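## Task

Take the blue sock from the tray and fasten it to an unused peg on the sock dryer so it dangles. Dropping it and picking it up again is allowed. At the end the dryer must still hang from its rail and every sock already on it must remain clipped. Release the sock and move the grippers away; it counts only if it stays without the robot holding it.

## Robot and tools

Robot: two 6-joint arms with parallel grippers, left_arm and right_arm. The names do not describe image sides. In the shared scene frame the origin sits on the table top midway between the arms, +x points out over the table, +z points up, and left_arm is on the +y side. Base positions: left_arm at (+0.021, +0.362, 0) m, quat_wxyz (+0.995, 0, 0, -0.097); right_arm at (+0.003, -0.313, 0) m, quat_wxyz (+1.000, 0, 0, +0.005). Each gripper's fingers extend along its own +z and close along its y; the reported end effector point lies between the pads, roughly 1 cm back from the tips.

Command row: always 14 plain numbers, absolute targets, never offsets. First left_arm's six joint angles plus its opening, then right_arm's six plus its opening. Joint order inside each arm: shoulder (joint2), elbow (joint3), waist (joint1), wrist pitch (joint4), wrist yaw (joint5), wrist roll (joint6), in radians. Stated ranges: shoulder 0.000 to 3.142, elbow 0.000 to 3.142, waist -2.618 to 3.054, wrist pitch -1.571 to 1.571, wrist yaw -1.571 to 1.571, wrist roll -2.094 to 2.094. True ends may differ by up to 0.036 rad; a target beyond that margin and further out than the current angle is rejected, and one clipped at a real end produces a "joint sent to its limit" note. Opening is a scale from -1 (closed) to +1 (fully open); pads meet near -0.94 and each millimetre of object width adds roughly 0.0208. Sending a number below the object's reading squeezes harder, up to about 50 to 62 N per pad. Keep sending the same closing number to keep a grip.

Tools:
- execute_actions(actions): a list of actions; each action is a table of up to 15 rows, one row per 1/30 s control step. If fewer rows are given, the final row is held to fill 15 steps. An empty list just returns the current state and images.
- move(target, speed, blocking): target is one 14-number row of absolute joint angles and openings. All joints progress along their paths at the same fraction, so the hand traces a curve. Duration is clamped between 0.5 and 10 s. speed, in rad/s from 0.01 to 2 (default 0.5), caps the joint with the longest travel. It does not avoid obstacles or the other arm. Finger values are sent at the start. With blocking=false the reply arrives after 0.5 s while motion continues; then use wait or stop before sending more rows or moves.
- wait(seconds): 0 to 10; the arms keep their last command, and a running move continues.
- stop(): brakes a running move; needs some room, more when fast.
- zoom_image(camera, region): closer view of cam_high, cam_low, cam_left_wrist or cam_right_wrist; region [x0, y0, x1, y1] in pixels, at most 504 by 504, origin top-left.
- read_manual(section): only returns the "licences" text.
- finished_scene(scene): ends the current scene, given its number; irreversible, and the reply says whether the goal was met.

Motion limits: each step the target given to a joint may only lead its measured angle by 0.202 (waist), 0.258 (shoulder), 0.238 (elbow), 0.573 (wrist pitch), 0.522 (wrist yaw and roll) rad, and targets are scaled back if they would shift the gripper over 70 mm from where it is. Large changes therefore take several actions; an unfinished motion should be re-sent. Friction may leave a joint about 0.031 rad short, and tiny changes may not register. To freeze a joint, resend its "Joint targets" value.

Results: a state line per arm with end effector position (m) and quat_wxyz in the scene frame (less accurate at long reach); grip_measured on the -1 to +1 scale (biased by up to 0.02); Joint positions (six angles then opening in metres, 0.093 open to 0.000 shut), Joint velocities, Joint targets, joint torques, and for execute_actions some per-step readings, with HELD marking steps partly blocked. A move adds a "move:" line giving its ending (done, off_target, moving, held, fault), limits=held or limits=none, and each arm's joint farthest from target. "joint command not followed" means the clearance check altered targets. MOTOR HOT appears from 75 °C; at 90 °C that arm is halted 10 s, and at 100 °C it goes limp and falls (OVER-TEMPERATURE FAULT), so avoid long loaded holds.

Cameras: cam_high, cam_low, cam_left_wrist, cam_right_wrist, each 504x504, returned in that order.

Avoid: arms colliding or pushing each other, knocking rigid objects off the table, fast impacts, pressing hard past contact, dropping things, and pulling the dryer off its rail or unclipping socks already hanging. Occasional external tugs or pushes may happen. Before ending, open the gripper, back away and confirm the sock stays clipped on its own.

Each tool is called after "Request:" by a JSON object that holds its "name" and its "arguments", one argument or row to a line.

## Session

Request:
{"name": "execute_actions", "arguments": {
  "actions": []
}}

Request:
{"name": "zoom_image", "arguments": {
  "camera": "cam_high",
  "region": [70, 0, 400, 300]
}}

Request:
{"name": "zoom_image", "arguments": {
  "camera": "cam_low",
  "region": [230, 90, 430, 290]
}}

Scene clock: 0.00 s.
left_arm: end_effector_position=(+0.2124, +0.2449, +0.1157) grip_measured=+1.000 end_effector_quat_wxyz=(-0.079, -0.539, +0.835, +0.080) | right_arm: end_effector_position=(+0.1156, -0.1451, +0.3283) grip_measured=+1.000 end_effector_quat_wxyz=(+0.250, -0.065, +0.806, +0.533)
Joint names: [shoulder, elbow, waist, wrist pitch, wrist yaw, wrist roll]
Joint positions: left_arm=[ 1.59   1.249 -0.309 -1.447  0.062 -1.642  0.093] | right_arm=[ 0.566  1.007  0.304 -0.919 -0.838  0.684  0.093]
Joint velocities: left_arm=[-0.002  0.002  0.017 -0.007 -0.051 -0.007  0.   ] | right_arm=[-0.022 -0.002  0.007 -0.037 -0.022 -0.066  0.   ]
Joint torques (N m, as the arm reports them, + toward a larger angle): no reading
Motor temperatures (°C, as the motors report them): left_arm=[30 32 27 30 30 27] | right_arm=[31 31 30 32 31 29]
Joint targets: left_arm=[1.590 1.249 -0.309 -1.447 0.062 -1.642] | right_arm=[0.566 1.007 0.304 -0.919 -0.838 0.684]

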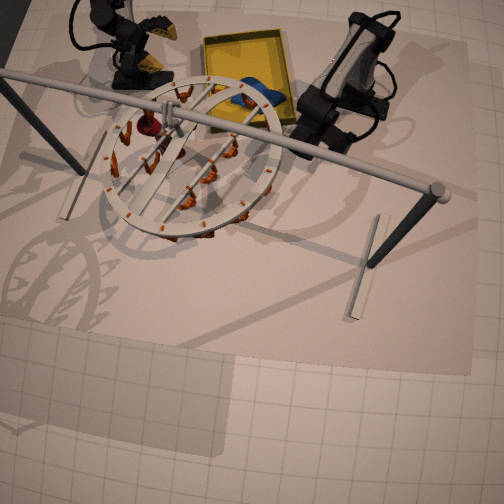

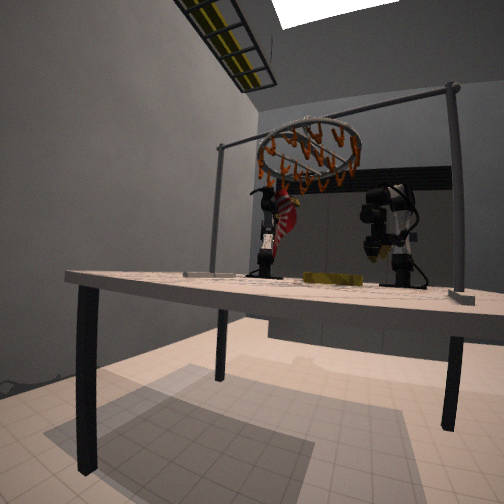

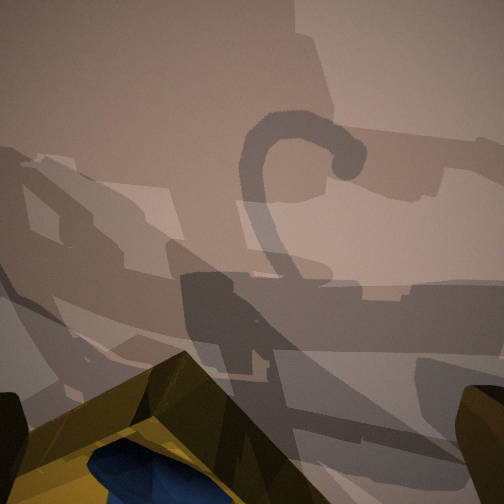

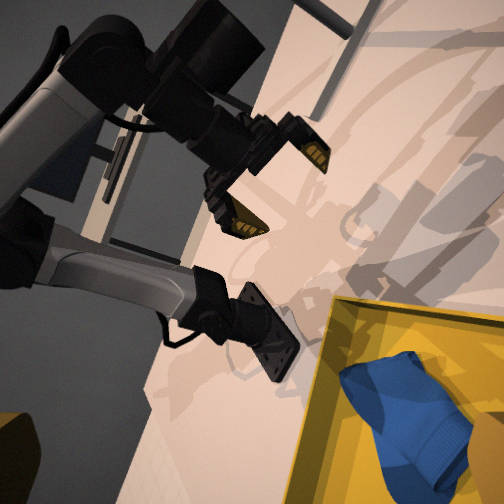

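Region (70, 0, 400, 300) of cam_high's 504x504 image, scaled by 1.527, with more detail than that image has; it fills the top 458 rows of this view, and the rest is white.

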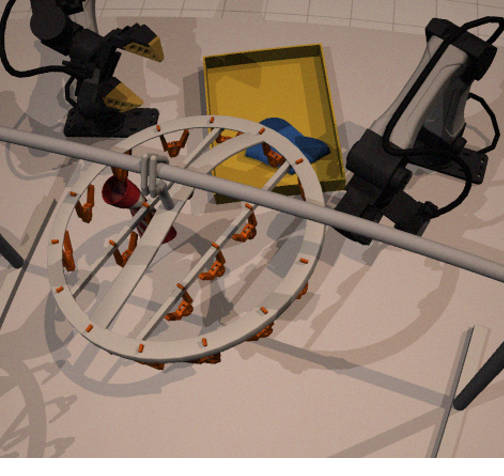

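Region (230, 90, 430, 290) of cam_low's 504x504 image, scaled by 2.520, with more detail than that image has.

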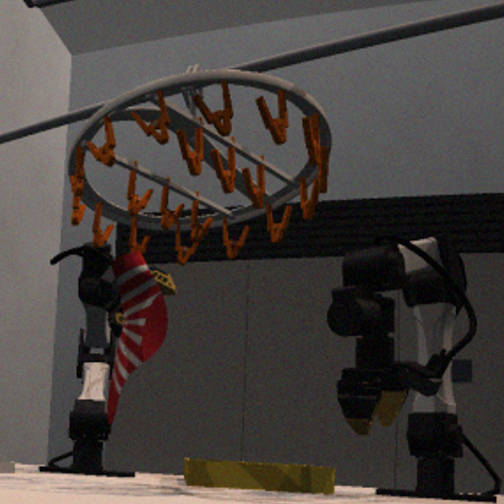

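Request:
{"name": "move", "arguments": {
  "target": [0.3,0.5,-0.5,0.2,0,0,1, 1.3,1.33,1.45,-1.1,0,0,1],
  "speed": 0.9
}}

Scene clock: 2.87 s.
left_arm: end_effector_position=(+0.1919, +0.2206, +0.3954) grip_measured=+1.000 end_effector_quat_wxyz=(+0.779, +0.189, +0.526, -0.284) | right_arm: end_effector_position=(+0.0382, -0.0101, +0.2161) grip_measured=+1.000 end_effector_quat_wxyz=(+0.177, -0.641, +0.728, +0.166)
Joint names: [shoulder, elbow, waist, wrist pitch, wrist yaw, wrist roll]
Joint positions: left_arm=[ 0.319  0.523 -0.489  0.18   0.012 -0.009  0.093] | right_arm=[ 1.29   1.302  1.44  -1.093 -0.011  0.01   0.093]
Joint velocities: left_arm=[ 0.012  0.012 -0.017  0.007  0.007 -0.007  0.   ] | right_arm=[ 0.002 -0.012  0.007  0.022 -0.007 -0.051  0.   ]
Joint torques (N m, as the arm reports them, + toward a larger angle): left_arm=[ 0.29  6.41 -0.84  2.37 -0.16  0.04] | right_arm=[-3.55  9.66  0.69  1.1   0.21 -0.05]
Motor temperatures (°C, as the motors report them): left_arm=[30 32 27 31 30 27] | right_arm=[31 31 30 32 31 29]
Joint targets: left_arm=[0.300 0.500 -0.500 0.200 -0.000 -0.000] | right_arm=[1.300 1.330 1.450 -1.100 0.000 -0.000]
move: off_target (left_arm, right_arm); limits=none; left_arm: farthest joint: the elbow, 0.023 radians from its target (0.749 radians at the start); right_arm: farthest joint: the elbow, 0.028 radians from its target (0.323 radians at the start)

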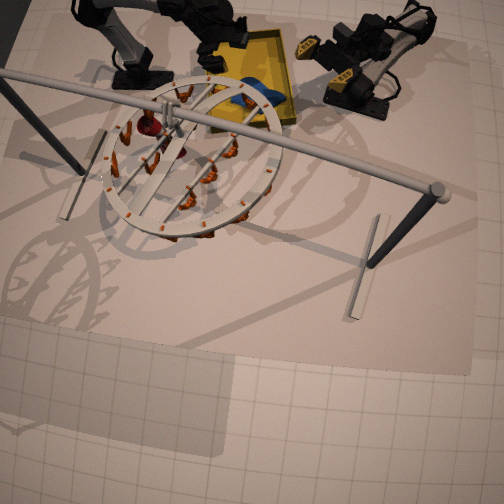

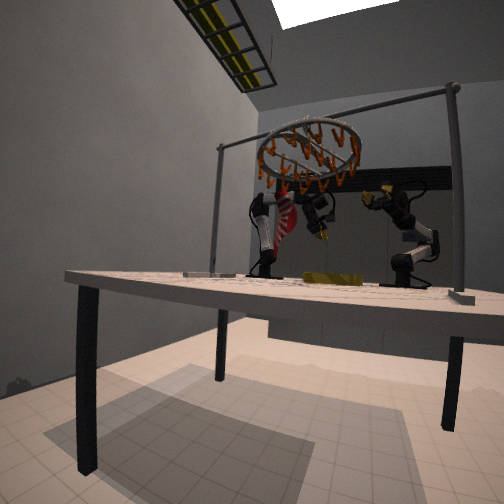

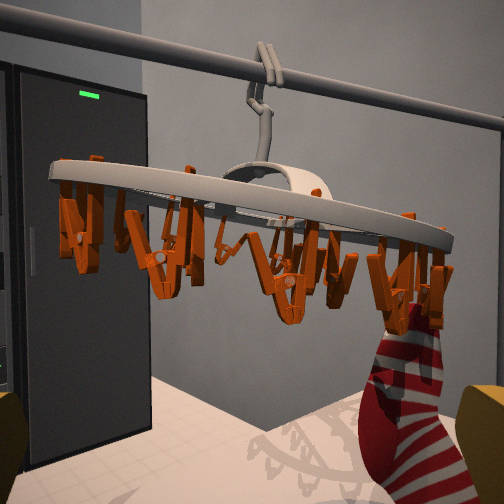

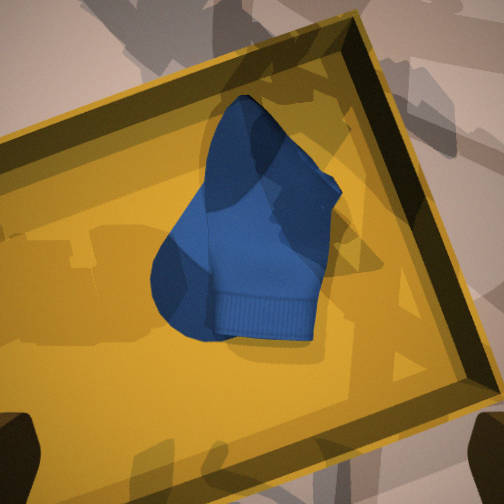

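Request:
{"name": "move", "arguments": {
  "target": [0.3,0.5,-0.5,0.2,0,0,1, 1.25,0.65,1.35,-0.42,0,1.57,-0.3],
  "speed": 0.9
}}

Request:
{"name": "move", "arguments": {
  "target": [0.3,0.5,-0.5,0.2,0,0,1, 1.27,0.465,1.35,-0.2,0,1.57,-0.3],
  "speed": 0.2
}}

Scene clock: 5.93 s.
left_arm: end_effector_position=(+0.1919, +0.2206, +0.3954) grip_measured=+1.000 end_effector_quat_wxyz=(+0.779, +0.190, +0.526, -0.284) | right_arm: end_effector_position=(+0.0610, -0.0176, +0.0677) grip_measured=-0.298 end_effector_quat_wxyz=(+0.023, +0.088, +0.961, +0.263)
Joint names: [shoulder, elbow, waist, wrist pitch, wrist yaw, wrist roll]
Joint positions: left_arm=[ 0.319  0.523 -0.489  0.18   0.012 -0.008  0.093] | right_arm=[ 1.271  0.668  1.362 -0.435 -0.011  1.559  0.031]
Joint velocities: left_arm=[ 0.007 -0.017  0.002 -0.051 -0.037 -0.007  0.   ] | right_arm=[-0.007  0.017  0.007 -0.007  0.007 -0.007 -0.   ]
Joint torques (N m, as the arm reports them, + toward a larger angle): left_arm=[ 0.39  6.31 -0.95  2.34 -0.16  0.08] | right_arm=[-5.51  6.07 -0.99  1.31  0.24  0.12]
Motor temperatures (°C, as the motors report them): left_arm=[30 33 27 32 30 27] | right_arm=[31 31 30 33 31 29]
Joint targets: left_arm=[0.300 0.500 -0.500 0.200 0.000 0.000] | right_arm=[1.250 0.650 1.350 -0.420 -0.000 1.570]
move: off_target (left_arm, right_arm); limits=none; left_arm: farthest joint: the elbow, 0.023 radians from its target (0.023 radians at the start); right_arm: farthest joint: the shoulder, 0.021 radians from its target (0.040 radians at the start)

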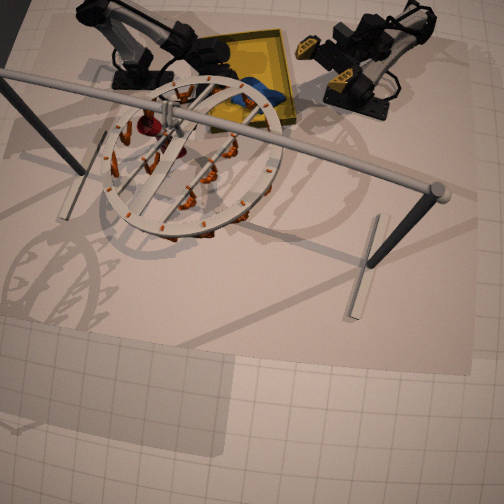

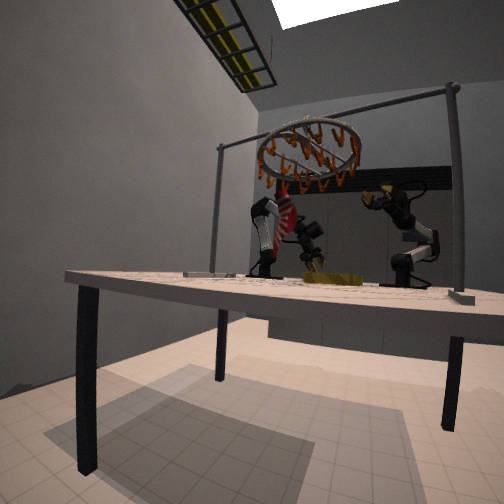

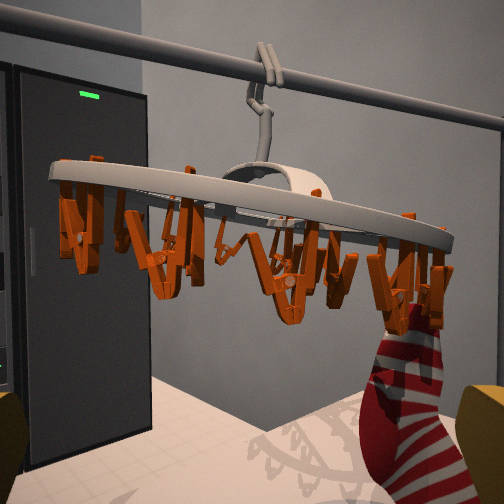

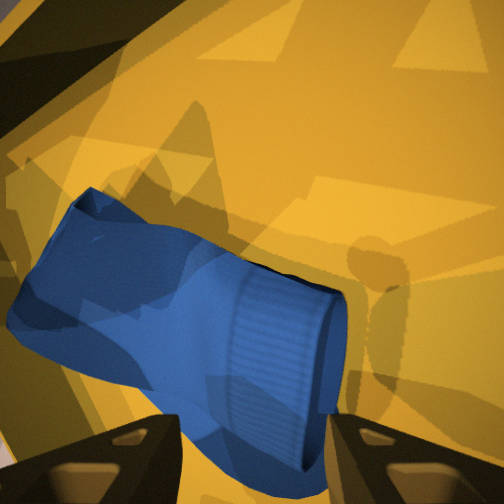

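Scene clock: 7.63 s.
left_arm: end_effector_position=(+0.1919, +0.2206, +0.3955) grip_measured=+1.000 end_effector_quat_wxyz=(+0.779, +0.190, +0.526, -0.284) | right_arm: end_effector_position=(+0.0604, -0.0208, +0.0391) grip_measured=-0.299 end_effector_quat_wxyz=(+0.026, +0.087, +0.950, +0.298)
Joint names: [shoulder, elbow, waist, wrist pitch, wrist yaw, wrist roll]
Joint positions: left_arm=[ 0.319  0.523 -0.489  0.18   0.012 -0.008  0.093] | right_arm=[ 1.271  0.5    1.362 -0.192 -0.011  1.559  0.031]
Joint velocities: left_arm=[-0.012  0.007 -0.012 -0.051 -0.081 -0.051  0.   ] | right_arm=[-0.002  0.007 -0.017  0.051  0.037 -0.022  0.   ]
Joint torques (N m, as the arm reports them, + toward a larger angle): left_arm=[ 0.56  6.37 -0.78  2.33 -0.21  0.11] | right_arm=[-3.77  4.66 -1.11  1.2   0.25  0.16]
Motor temperatures (°C, as the motors report them): left_arm=[30 33 27 32 30 27] | right_arm=[31 31 30 33 31 29]
Joint targets: left_arm=[0.300 0.500 -0.500 0.200 -0.000 -0.000] | right_arm=[1.270 0.465 1.350 -0.200 -0.000 1.570]
move: off_target (left_arm, right_arm); limits=none; left_arm: farthest joint: the elbow, 0.023 radians from its target (0.023 radians at the start); right_arm: farthest joint: the elbow, 0.035 radians from its target (0.203 radians at the start)

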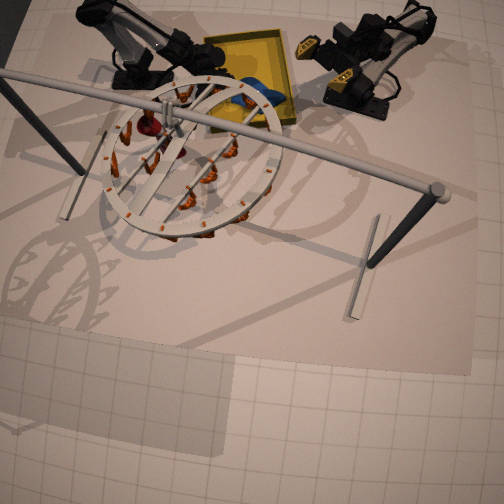

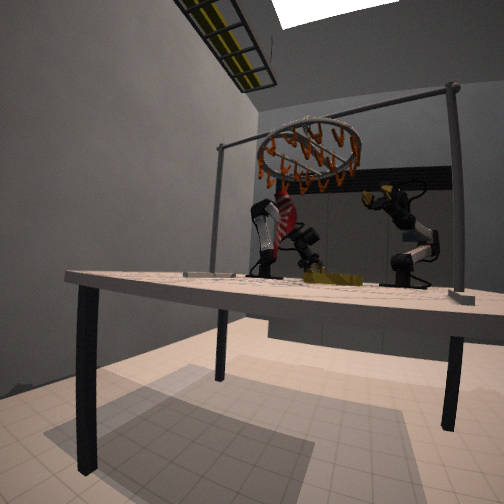

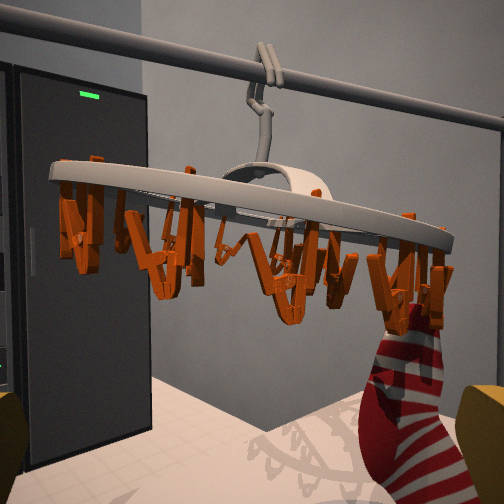

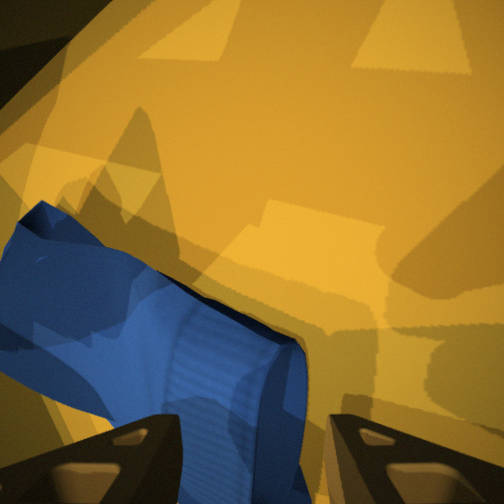

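Request:
{"name": "move", "arguments": {
  "target": [0.3,0.5,-0.5,0.2,0,0,1, 1.41,0.585,1.35,-0.16,0,1.57,-0.3],
  "speed": 0.1
}}

Request:
{"name": "move", "arguments": {
  "target": [0.3,0.5,-0.5,0.2,0,0,1, 1.42,0.585,1.35,-0.16,0,1.57,-1],
  "speed": 0.1
}}

Request:
{"name": "move", "arguments": {
  "target": [0.4,0.1,-1.42,0.8,0,0,1, 1.5,2.03,1.545,-1.55,0,0,-1],
  "speed": 0.5
}}

Request:
{"name": "zoom_image", "arguments": {
  "camera": "cam_low",
  "region": [280, 170, 400, 290]
}}

Scene clock: 9.47 s.
left_arm: end_effector_position=(+0.1919, +0.2206, +0.3955) grip_measured=+1.000 end_effector_quat_wxyz=(+0.779, +0.190, +0.526, -0.284) | right_arm: end_effector_position=(+0.0628, -0.0086, +0.0255) grip_measured=-0.299 end_effector_quat_wxyz=(+0.024, +0.088, +0.957, +0.274)
Joint names: [shoulder, elbow, waist, wrist pitch, wrist yaw, wrist roll]
Joint positions: left_arm=[ 0.319  0.523 -0.489  0.18   0.012 -0.008  0.093] | right_arm=[ 1.396  0.557  1.362 -0.175 -0.011  1.56   0.031]
Joint velocities: left_arm=[-0.007  0.007 -0.002 -0.007  0.007  0.007  0.   ] | right_arm=[ 0.007  0.017  0.002 -0.022  0.022  0.007 -0.   ]
Joint torques (N m, as the arm reports them, + toward a larger angle): left_arm=[ 0.39  6.5  -1.03  2.32 -0.16  0.14] | right_arm=[-3.49  9.12 -1.14  1.34  0.27  0.12]
Motor temperatures (°C, as the motors report them): left_arm=[30 33 27 33 30 27] | right_arm=[31 31 30 33 31 29]
Joint targets: left_arm=[0.300 0.500 -0.500 0.200 -0.000 0.000] | right_arm=[1.410 0.585 1.350 -0.160 -0.000 1.570]
move: off_target (left_arm, right_arm); limits=none; left_arm: farthest joint: the elbow, 0.023 radians from its target (0.023 radians at the start); right_arm: farthest joint: the elbow, 0.028 radians from its target (0.085 radians at the start)

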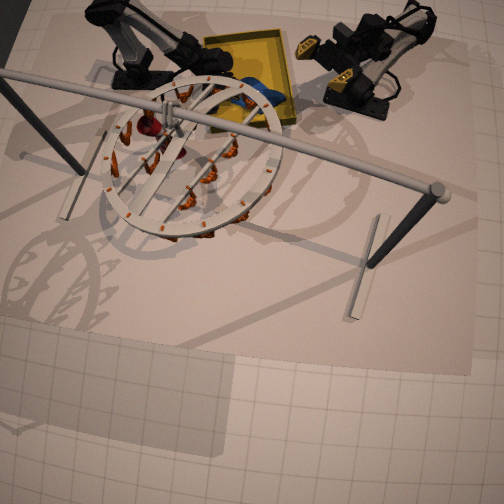

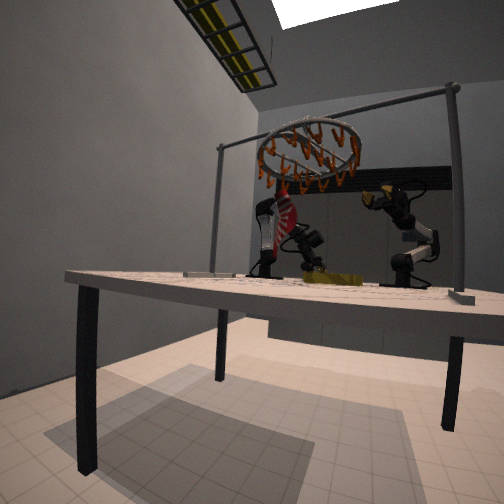

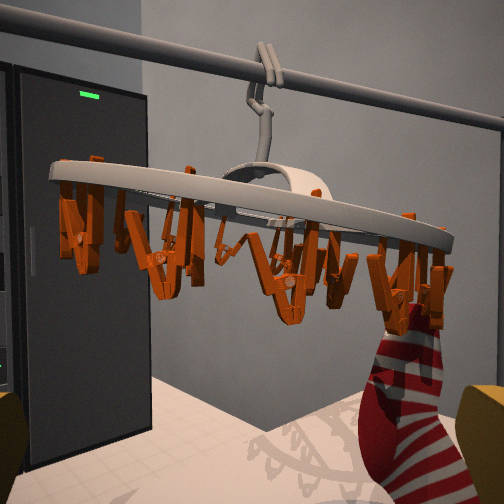

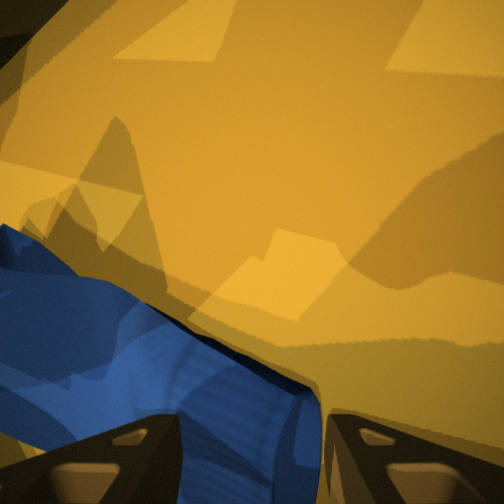

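Scene clock: 10.27 s.
left_arm: end_effector_position=(+0.1919, +0.2206, +0.3955) grip_measured=+1.000 end_effector_quat_wxyz=(+0.779, +0.190, +0.526, -0.284) | right_arm: end_effector_position=(+0.0628, -0.0092, +0.0227) grip_measured=-0.983 end_effector_quat_wxyz=(+0.023, +0.089, +0.959, +0.270)
Joint names: [shoulder, elbow, waist, wrist pitch, wrist yaw, wrist roll]
Joint positions: left_arm=[ 0.319  0.523 -0.489  0.18   0.012 -0.008  0.093] | right_arm=[ 1.406  0.557  1.362 -0.173 -0.01   1.56   0.   ]
Joint velocities: left_arm=[ 0.017 -0.007 -0.012  0.066  0.022 -0.037  0.   ] | right_arm=[-0.002  0.002 -0.007  0.037 -0.022  0.007  0.   ]
Joint torques (N m, as the arm reports them, + toward a larger angle): left_arm=[ 0.6   6.33 -0.84  2.32 -0.27  0.08] | right_arm=[-3.46  8.99 -0.97  1.34  0.25  0.14]
Motor temperatures (°C, as the motors report them): left_arm=[30 33 27 33 30 27] | right_arm=[31 32 30 33 31 29]
Joint targets: left_arm=[0.300 0.500 -0.500 0.200 0.000 -0.000] | right_arm=[1.420 0.585 1.350 -0.160 0.000 1.570]
move: off_target (left_arm, right_arm); limits=none; left_arm: farthest joint: the elbow, 0.023 radians from its target (0.023 radians at the start); right_arm: farthest joint: the elbow, 0.028 radians from its target (0.028 radians at the start)

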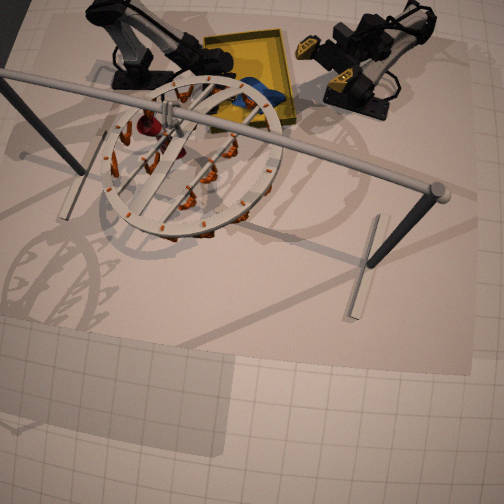

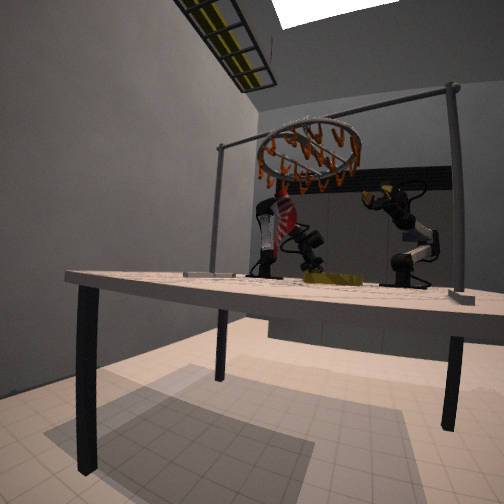

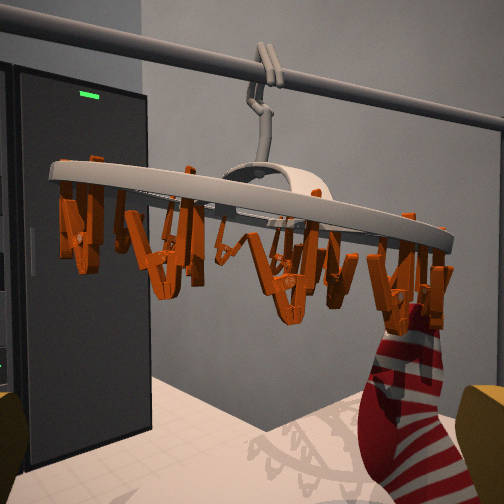

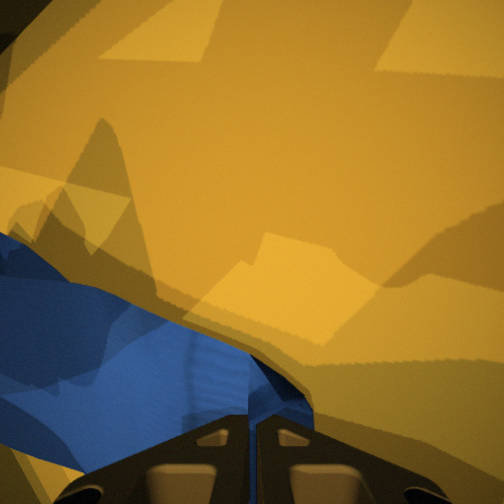

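Scene clock: 14.17 s.
left_arm: end_effector_position=(+0.0119, +0.1255, +0.3281) grip_measured=+1.000 end_effector_quat_wxyz=(+0.598, +0.360, +0.346, -0.626) | right_arm: end_effector_position=(+0.0099, -0.0076, +0.3435) grip_measured=-0.983 end_effector_quat_wxyz=(-0.189, +0.669, -0.692, -0.193)
Joint names: [shoulder, elbow, waist, wrist pitch, wrist yaw, wrist roll]
Joint positions: left_arm=[ 0.378  0.121 -1.409  0.78   0.009 -0.008  0.093] | right_arm=[ 1.484  2.005  1.533 -1.545 -0.01   0.011  0.   ]
Joint velocities: left_arm=[-0.007 -0.002  0.012  0.022 -0.022  0.007  0.   ] | right_arm=[-0.017 -0.002 -0.007 -0.022 -0.007  0.051  0.   ]
Joint torques (N m, as the arm reports them, + toward a larger angle): left_arm=[ 2.58  7.21 -0.87  2.05 -0.13  0.05] | right_arm=[-3.41  7.94  0.81  1.18  0.2  -0.02]
Motor temperatures (°C, as the motors report them): left_arm=[30 33 27 33 30 27] | right_arm=[31 32 30 34 31 29]
Joint targets: left_arm=[0.400 0.100 -1.420 0.800 0.000 -0.000] | right_arm=[1.500 2.030 1.545 -1.550 -0.000 -0.000]
move: off_target (left_arm, right_arm); limits=none; left_arm: farthest joint: the shoulder, 0.022 radians from its target (0.081 radians at the start); right_arm: farthest joint: the elbow, 0.025 radians from its target (1.473 radians at the start)

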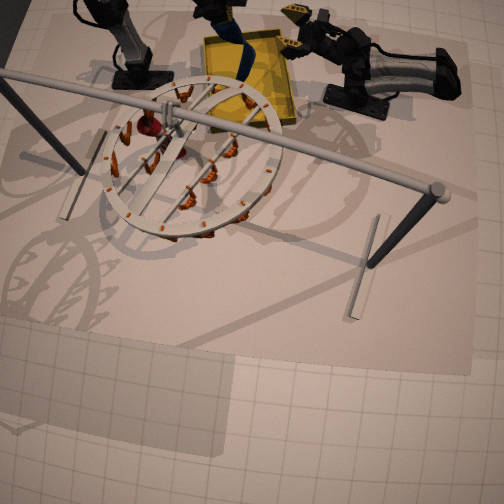

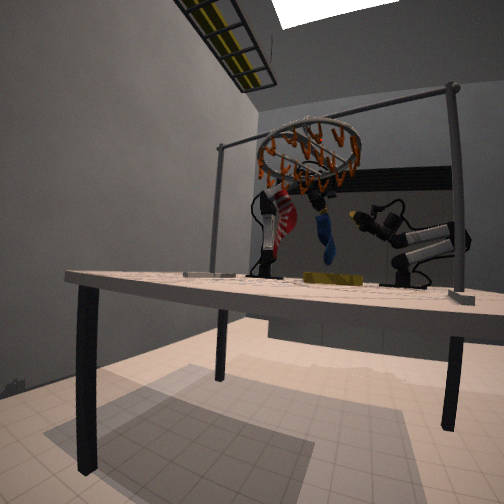

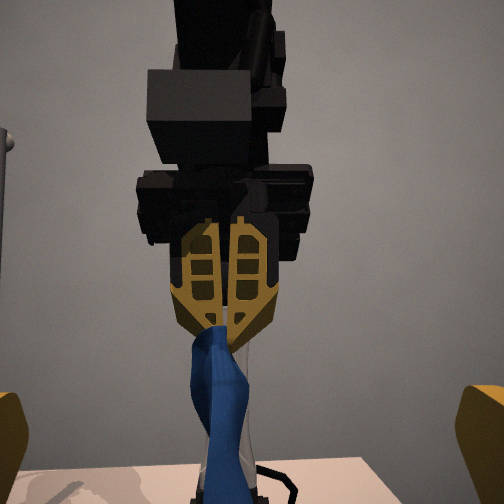

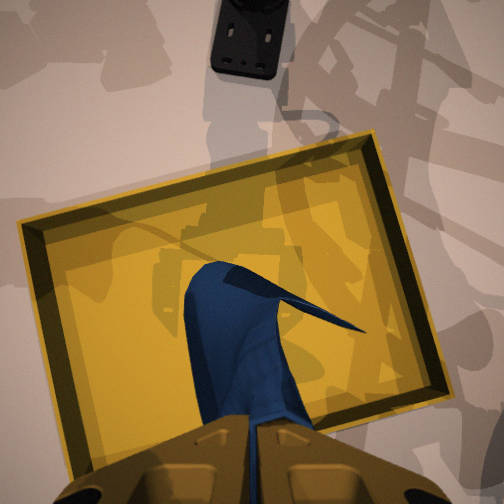

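Region (280, 170, 400, 290) of cam_low's 504x504 image, scaled by 4.200, with more detail than that image has.

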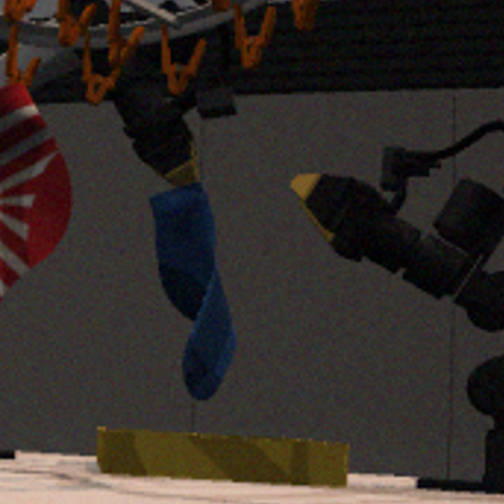

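Request:
{"name": "move", "arguments": {
  "target": [1.43,0.375,-1.37,1.55,0,0,1, 1.5,2.03,1.545,-1.55,0,0,-1],
  "speed": 0.4
}}

Request:
{"name": "move", "arguments": {
  "target": [1.43,0.375,-1.37,1.55,0,0,-1, 1.5,2.03,1.545,-1.55,0,0,-1]
}}

Request:
{"name": "move", "arguments": {
  "target": [1.43,0.375,-1.37,1.55,0,0,-1, 1.5,2.03,1.545,-1.55,0,0,-0.75]
}}

Request:
{"name": "move", "arguments": {
  "target": [1.43,0.375,-1.37,1.55,0,0,-1, 1.0,1.7,1.545,-1.4,0,0,-0.75]
}}

Request:
{"name": "zoom_image", "arguments": {
  "camera": "cam_low",
  "region": [280, 170, 400, 290]
}}

Scene clock: 19.57 s.
left_arm: end_effector_position=(+0.0182, -0.0041, +0.2992) grip_measured=+1.000 end_effector_quat_wxyz=(+0.597, +0.372, +0.368, -0.608) | right_arm: end_effector_position=(+0.0098, -0.0077, +0.3434) grip_measured=-0.983 end_effector_quat_wxyz=(-0.189, +0.669, -0.692, -0.193)
Joint names: [shoulder, elbow, waist, wrist pitch, wrist yaw, wrist roll]
Joint positions: left_arm=[ 1.411  0.35  -1.381  1.53   0.009 -0.008  0.093] | right_arm=[ 1.484  2.005  1.533 -1.545 -0.01   0.01   0.   ]
Joint velocities: left_arm=[-0.002  0.007  0.007  0.051  0.066 -0.022  0.   ] | right_arm=[-0.007  0.012  0.017  0.007 -0.125  0.007  0.   ]
Joint torques (N m, as the arm reports them, + toward a larger angle): left_arm=[-3.57  9.48  1.2   2.2  -0.2   0.1 ] | right_arm=[-3.35  7.89  0.75  1.19  0.18 -0.02]
Motor temperatures (°C, as the motors report them): left_arm=[30 35 27 34 30 27] | right_arm=[31 32 30 34 31 29]
Joint targets: left_arm=[1.430 0.375 -1.370 1.550 0.000 0.000] | right_arm=[1.500 2.030 1.545 -1.550 -0.000 -0.000]
move: off_target (left_arm, right_arm); limits=none; left_arm: farthest joint: the elbow, 0.025 radians from its target (0.254 radians at the start); right_arm: farthest joint: the elbow, 0.025 radians from its target (0.025 radians at the start)

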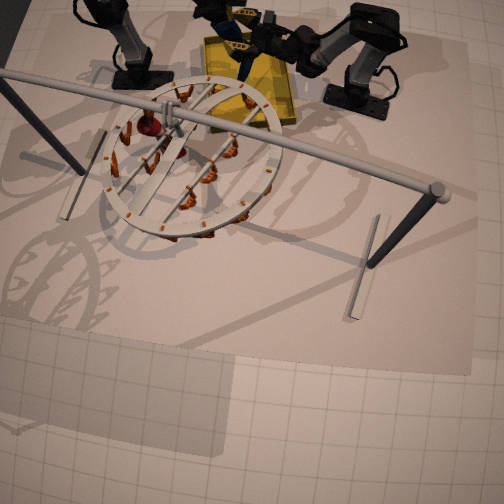

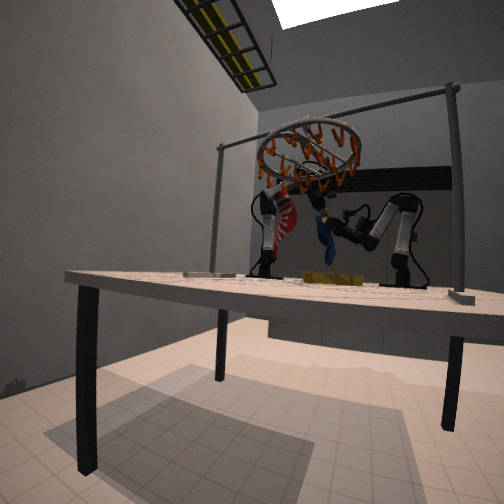

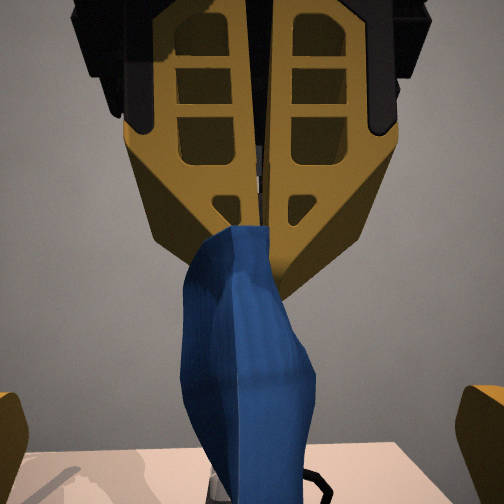

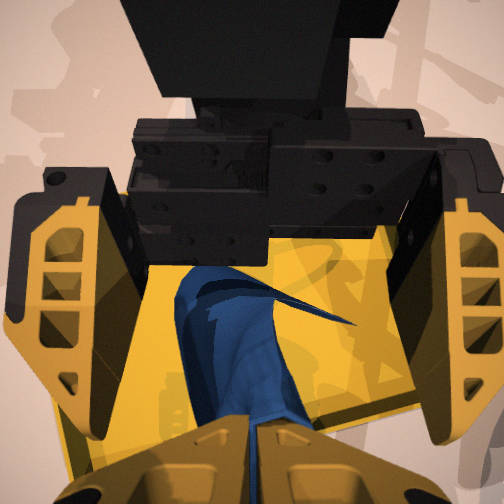

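Scene clock: 20.27 s.
left_arm: end_effector_position=(+0.0182, -0.0041, +0.2992) grip_measured=-0.986 end_effector_quat_wxyz=(+0.597, +0.372, +0.368, -0.608) | right_arm: end_effector_position=(+0.0098, -0.0077, +0.3434) grip_measured=-0.983 end_effector_quat_wxyz=(-0.189, +0.669, -0.692, -0.193)
Joint names: [shoulder, elbow, waist, wrist pitch, wrist yaw, wrist roll]
Joint positions: left_arm=[ 1.411  0.35  -1.381  1.53   0.009 -0.008  0.   ] | right_arm=[ 1.484  2.005  1.533 -1.545 -0.01   0.01   0.   ]
Joint velocities: left_arm=[-0.002  0.002  0.012  0.022  0.037  0.022  0.   ] | right_arm=[-0.007  0.002 -0.002  0.022 -0.007 -0.081  0.   ]
Joint torques (N m, as the arm reports them, + toward a larger angle): left_arm=[-3.64  9.33  0.83  2.2  -0.22  0.09] | right_arm=[-3.37  7.92  0.84  1.18  0.25 -0.06]
Motor temperatures (°C, as the motors report them): left_arm=[30 35 27 34 30 27] | right_arm=[31 33 30 34 31 29]
Joint targets: left_arm=[1.430 0.375 -1.370 1.550 -0.000 -0.000] | right_arm=[1.500 2.030 1.545 -1.550 0.000 -0.000]
move: off_target (left_arm, right_arm); limits=none; left_arm: farthest joint: the elbow, 0.025 radians from its target (0.025 radians at the start); right_arm: farthest joint: the elbow, 0.025 radians from its target (0.025 radians at the start)

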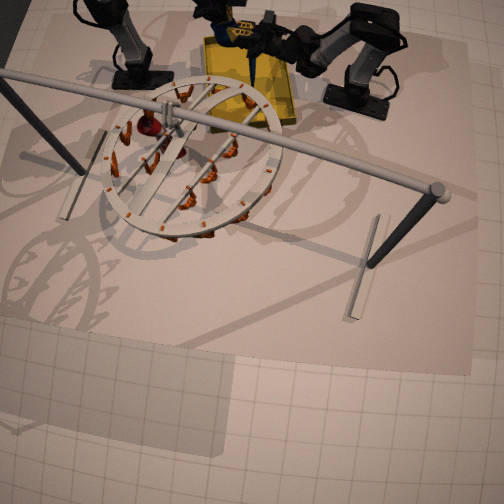

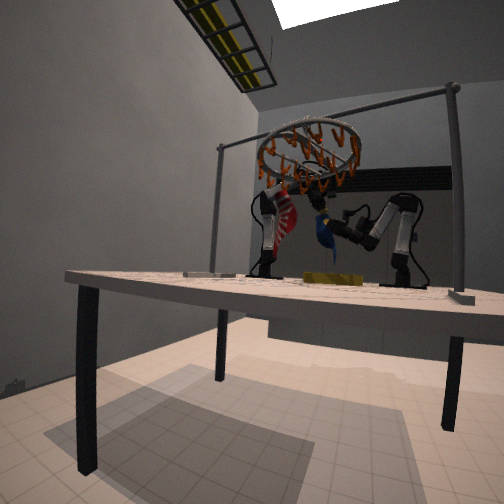

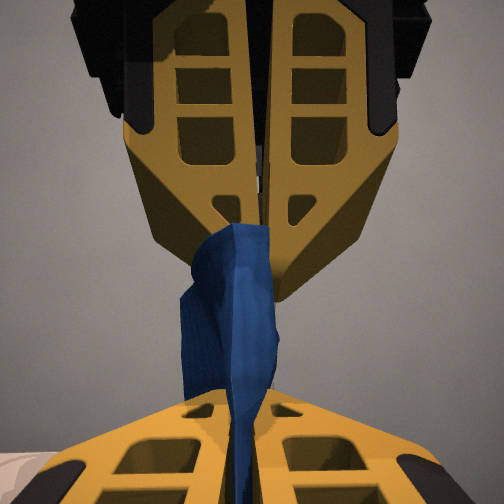

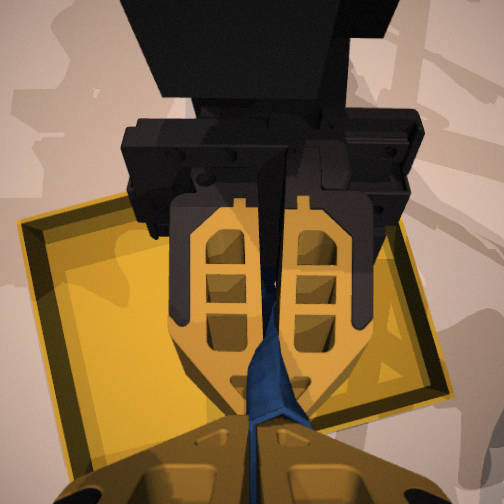

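Scene clock: 20.97 s.
left_arm: end_effector_position=(+0.0182, -0.0041, +0.2992) grip_measured=-0.986 end_effector_quat_wxyz=(+0.597, +0.372, +0.368, -0.608) | right_arm: end_effector_position=(+0.0098, -0.0077, +0.3434) grip_measured=-0.752 end_effector_quat_wxyz=(-0.189, +0.669, -0.692, -0.193)
Joint names: [shoulder, elbow, waist, wrist pitch, wrist yaw, wrist roll]
Joint positions: left_arm=[ 1.411  0.35  -1.381  1.53   0.009 -0.008  0.   ] | right_arm=[ 1.484  2.005  1.533 -1.545 -0.01   0.01   0.009]
Joint velocities: left_arm=[ 0.007  0.002 -0.007 -0.022 -0.051 -0.037  0.   ] | right_arm=[-0.007 -0.012  0.007  0.066 -0.037  0.095  0.   ]
Joint torques (N m, as the arm reports them, + toward a larger angle): left_arm=[-3.72  9.5   0.87  2.22 -0.2   0.06] | right_arm=[-3.37  8.1   0.71  1.19  0.21 -0.04]
Motor temperatures (°C, as the motors report them): left_arm=[30 35 27 34 30 27] | right_arm=[31 33 30 34 31 29]
Joint targets: left_arm=[1.430 0.375 -1.370 1.550 0.000 0.000] | right_arm=[1.500 2.030 1.545 -1.550 -0.000 0.000]
move: off_target (left_arm, right_arm); limits=none; left_arm: farthest joint: the elbow, 0.025 radians from its target (0.025 radians at the start); right_arm: farthest joint: the elbow, 0.025 radians from its target (0.025 radians at the start)

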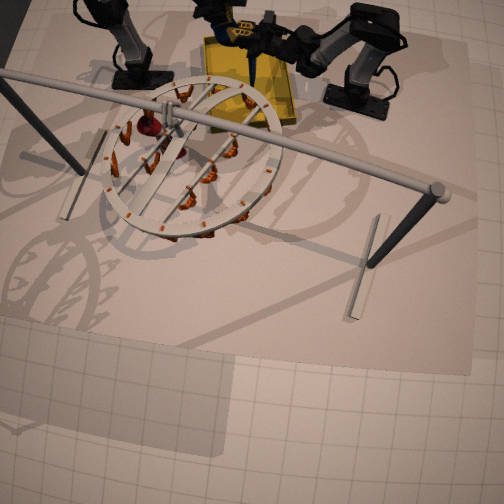

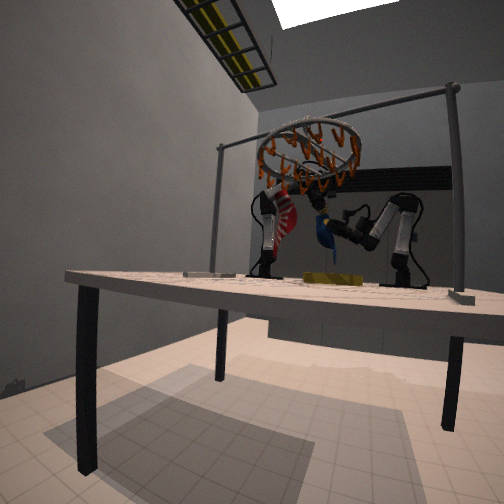

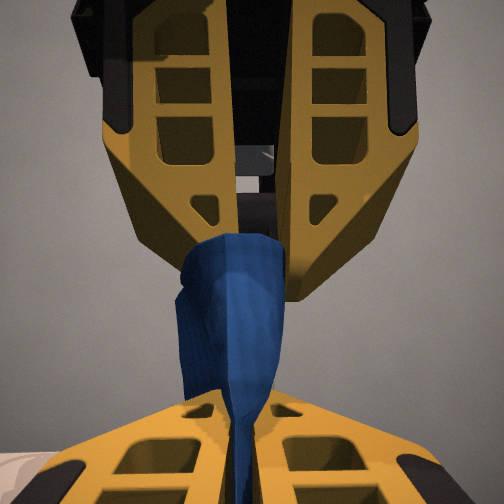

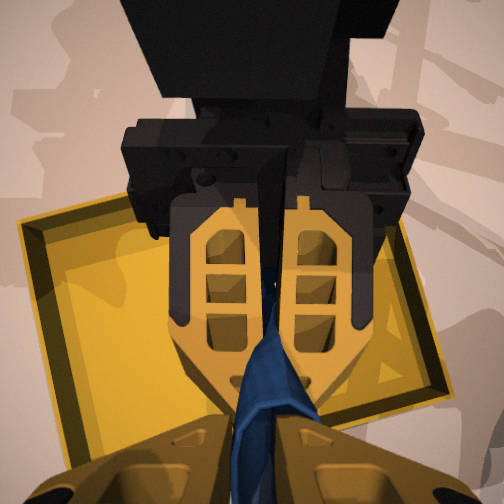

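Scene clock: 22.60 s.
left_arm: end_effector_position=(+0.0182, -0.0041, +0.2992) grip_measured=-0.986 end_effector_quat_wxyz=(+0.597, +0.372, +0.368, -0.608) | right_arm: end_effector_position=(+0.0073, -0.1036, +0.3882) grip_measured=-0.752 end_effector_quat_wxyz=(-0.299, +0.630, -0.650, -0.301)
Joint names: [shoulder, elbow, waist, wrist pitch, wrist yaw, wrist roll]
Joint positions: left_arm=[ 1.411  0.35  -1.381  1.53   0.009 -0.008  0.   ] | right_arm=[ 1.007  1.728  1.533 -1.416 -0.01   0.01   0.009]
Joint velocities: left_arm=[-0.007  0.007 -0.007  0.007  0.051  0.007  0.   ] | right_arm=[-0.002  0.002 -0.002 -0.037 -0.007  0.037 -0.   ]
Joint torques (N m, as the arm reports them, + toward a larger angle): left_arm=[-3.77  9.69  0.97  2.23 -0.14  0.11] | right_arm=[-0.81  3.26  0.75  1.81  0.2   0.  ]
Motor temperatures (°C, as the motors report them): left_arm=[30 35 27 34 30 27] | right_arm=[31 33 30 34 31 29]
Joint targets: left_arm=[1.430 0.375 -1.370 1.550 -0.000 -0.000] | right_arm=[1.000 1.700 1.545 -1.400 -0.000 -0.000]
move: off_target (left_arm, right_arm); limits=none; left_arm: farthest joint: the elbow, 0.025 radians from its target (0.025 radians at the start); right_arm: farthest joint: the elbow, 0.028 radians from its target (0.305 radians at the start)

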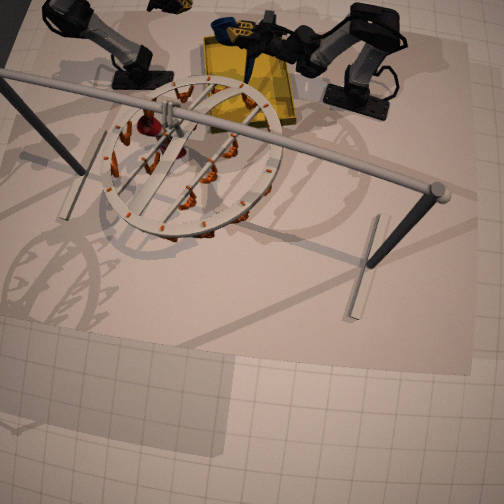

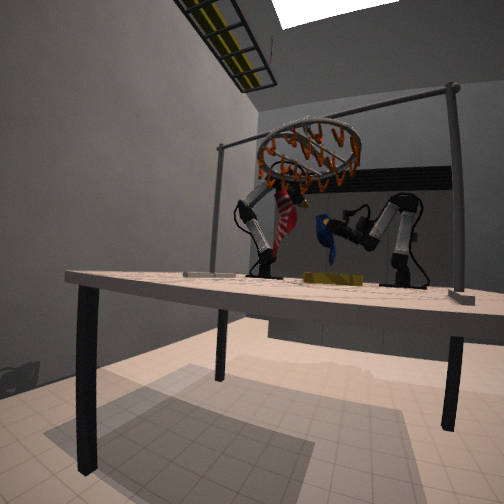

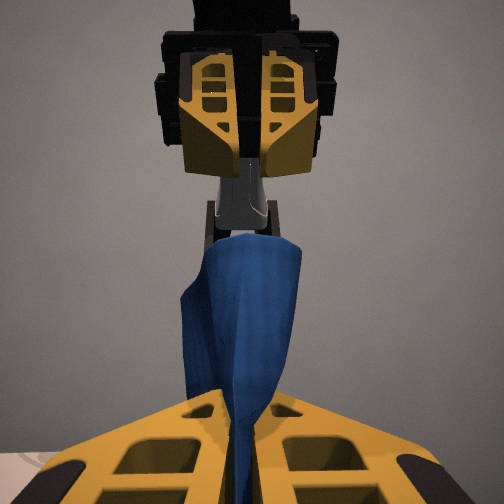

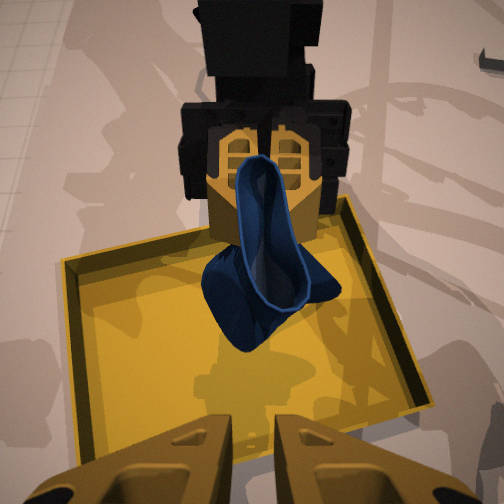

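Region (280, 170, 400, 290) of cam_low's 504x504 image, scaled by 4.200, with more detail than that image has.

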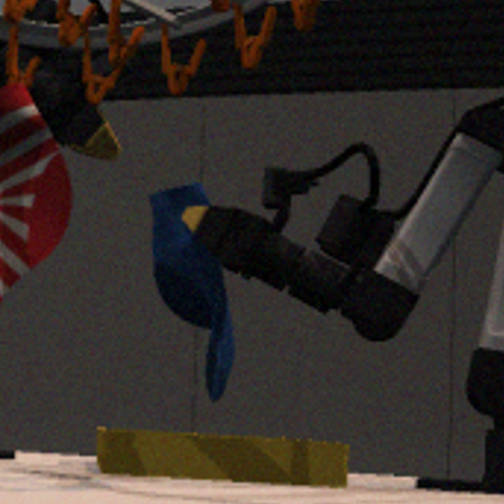

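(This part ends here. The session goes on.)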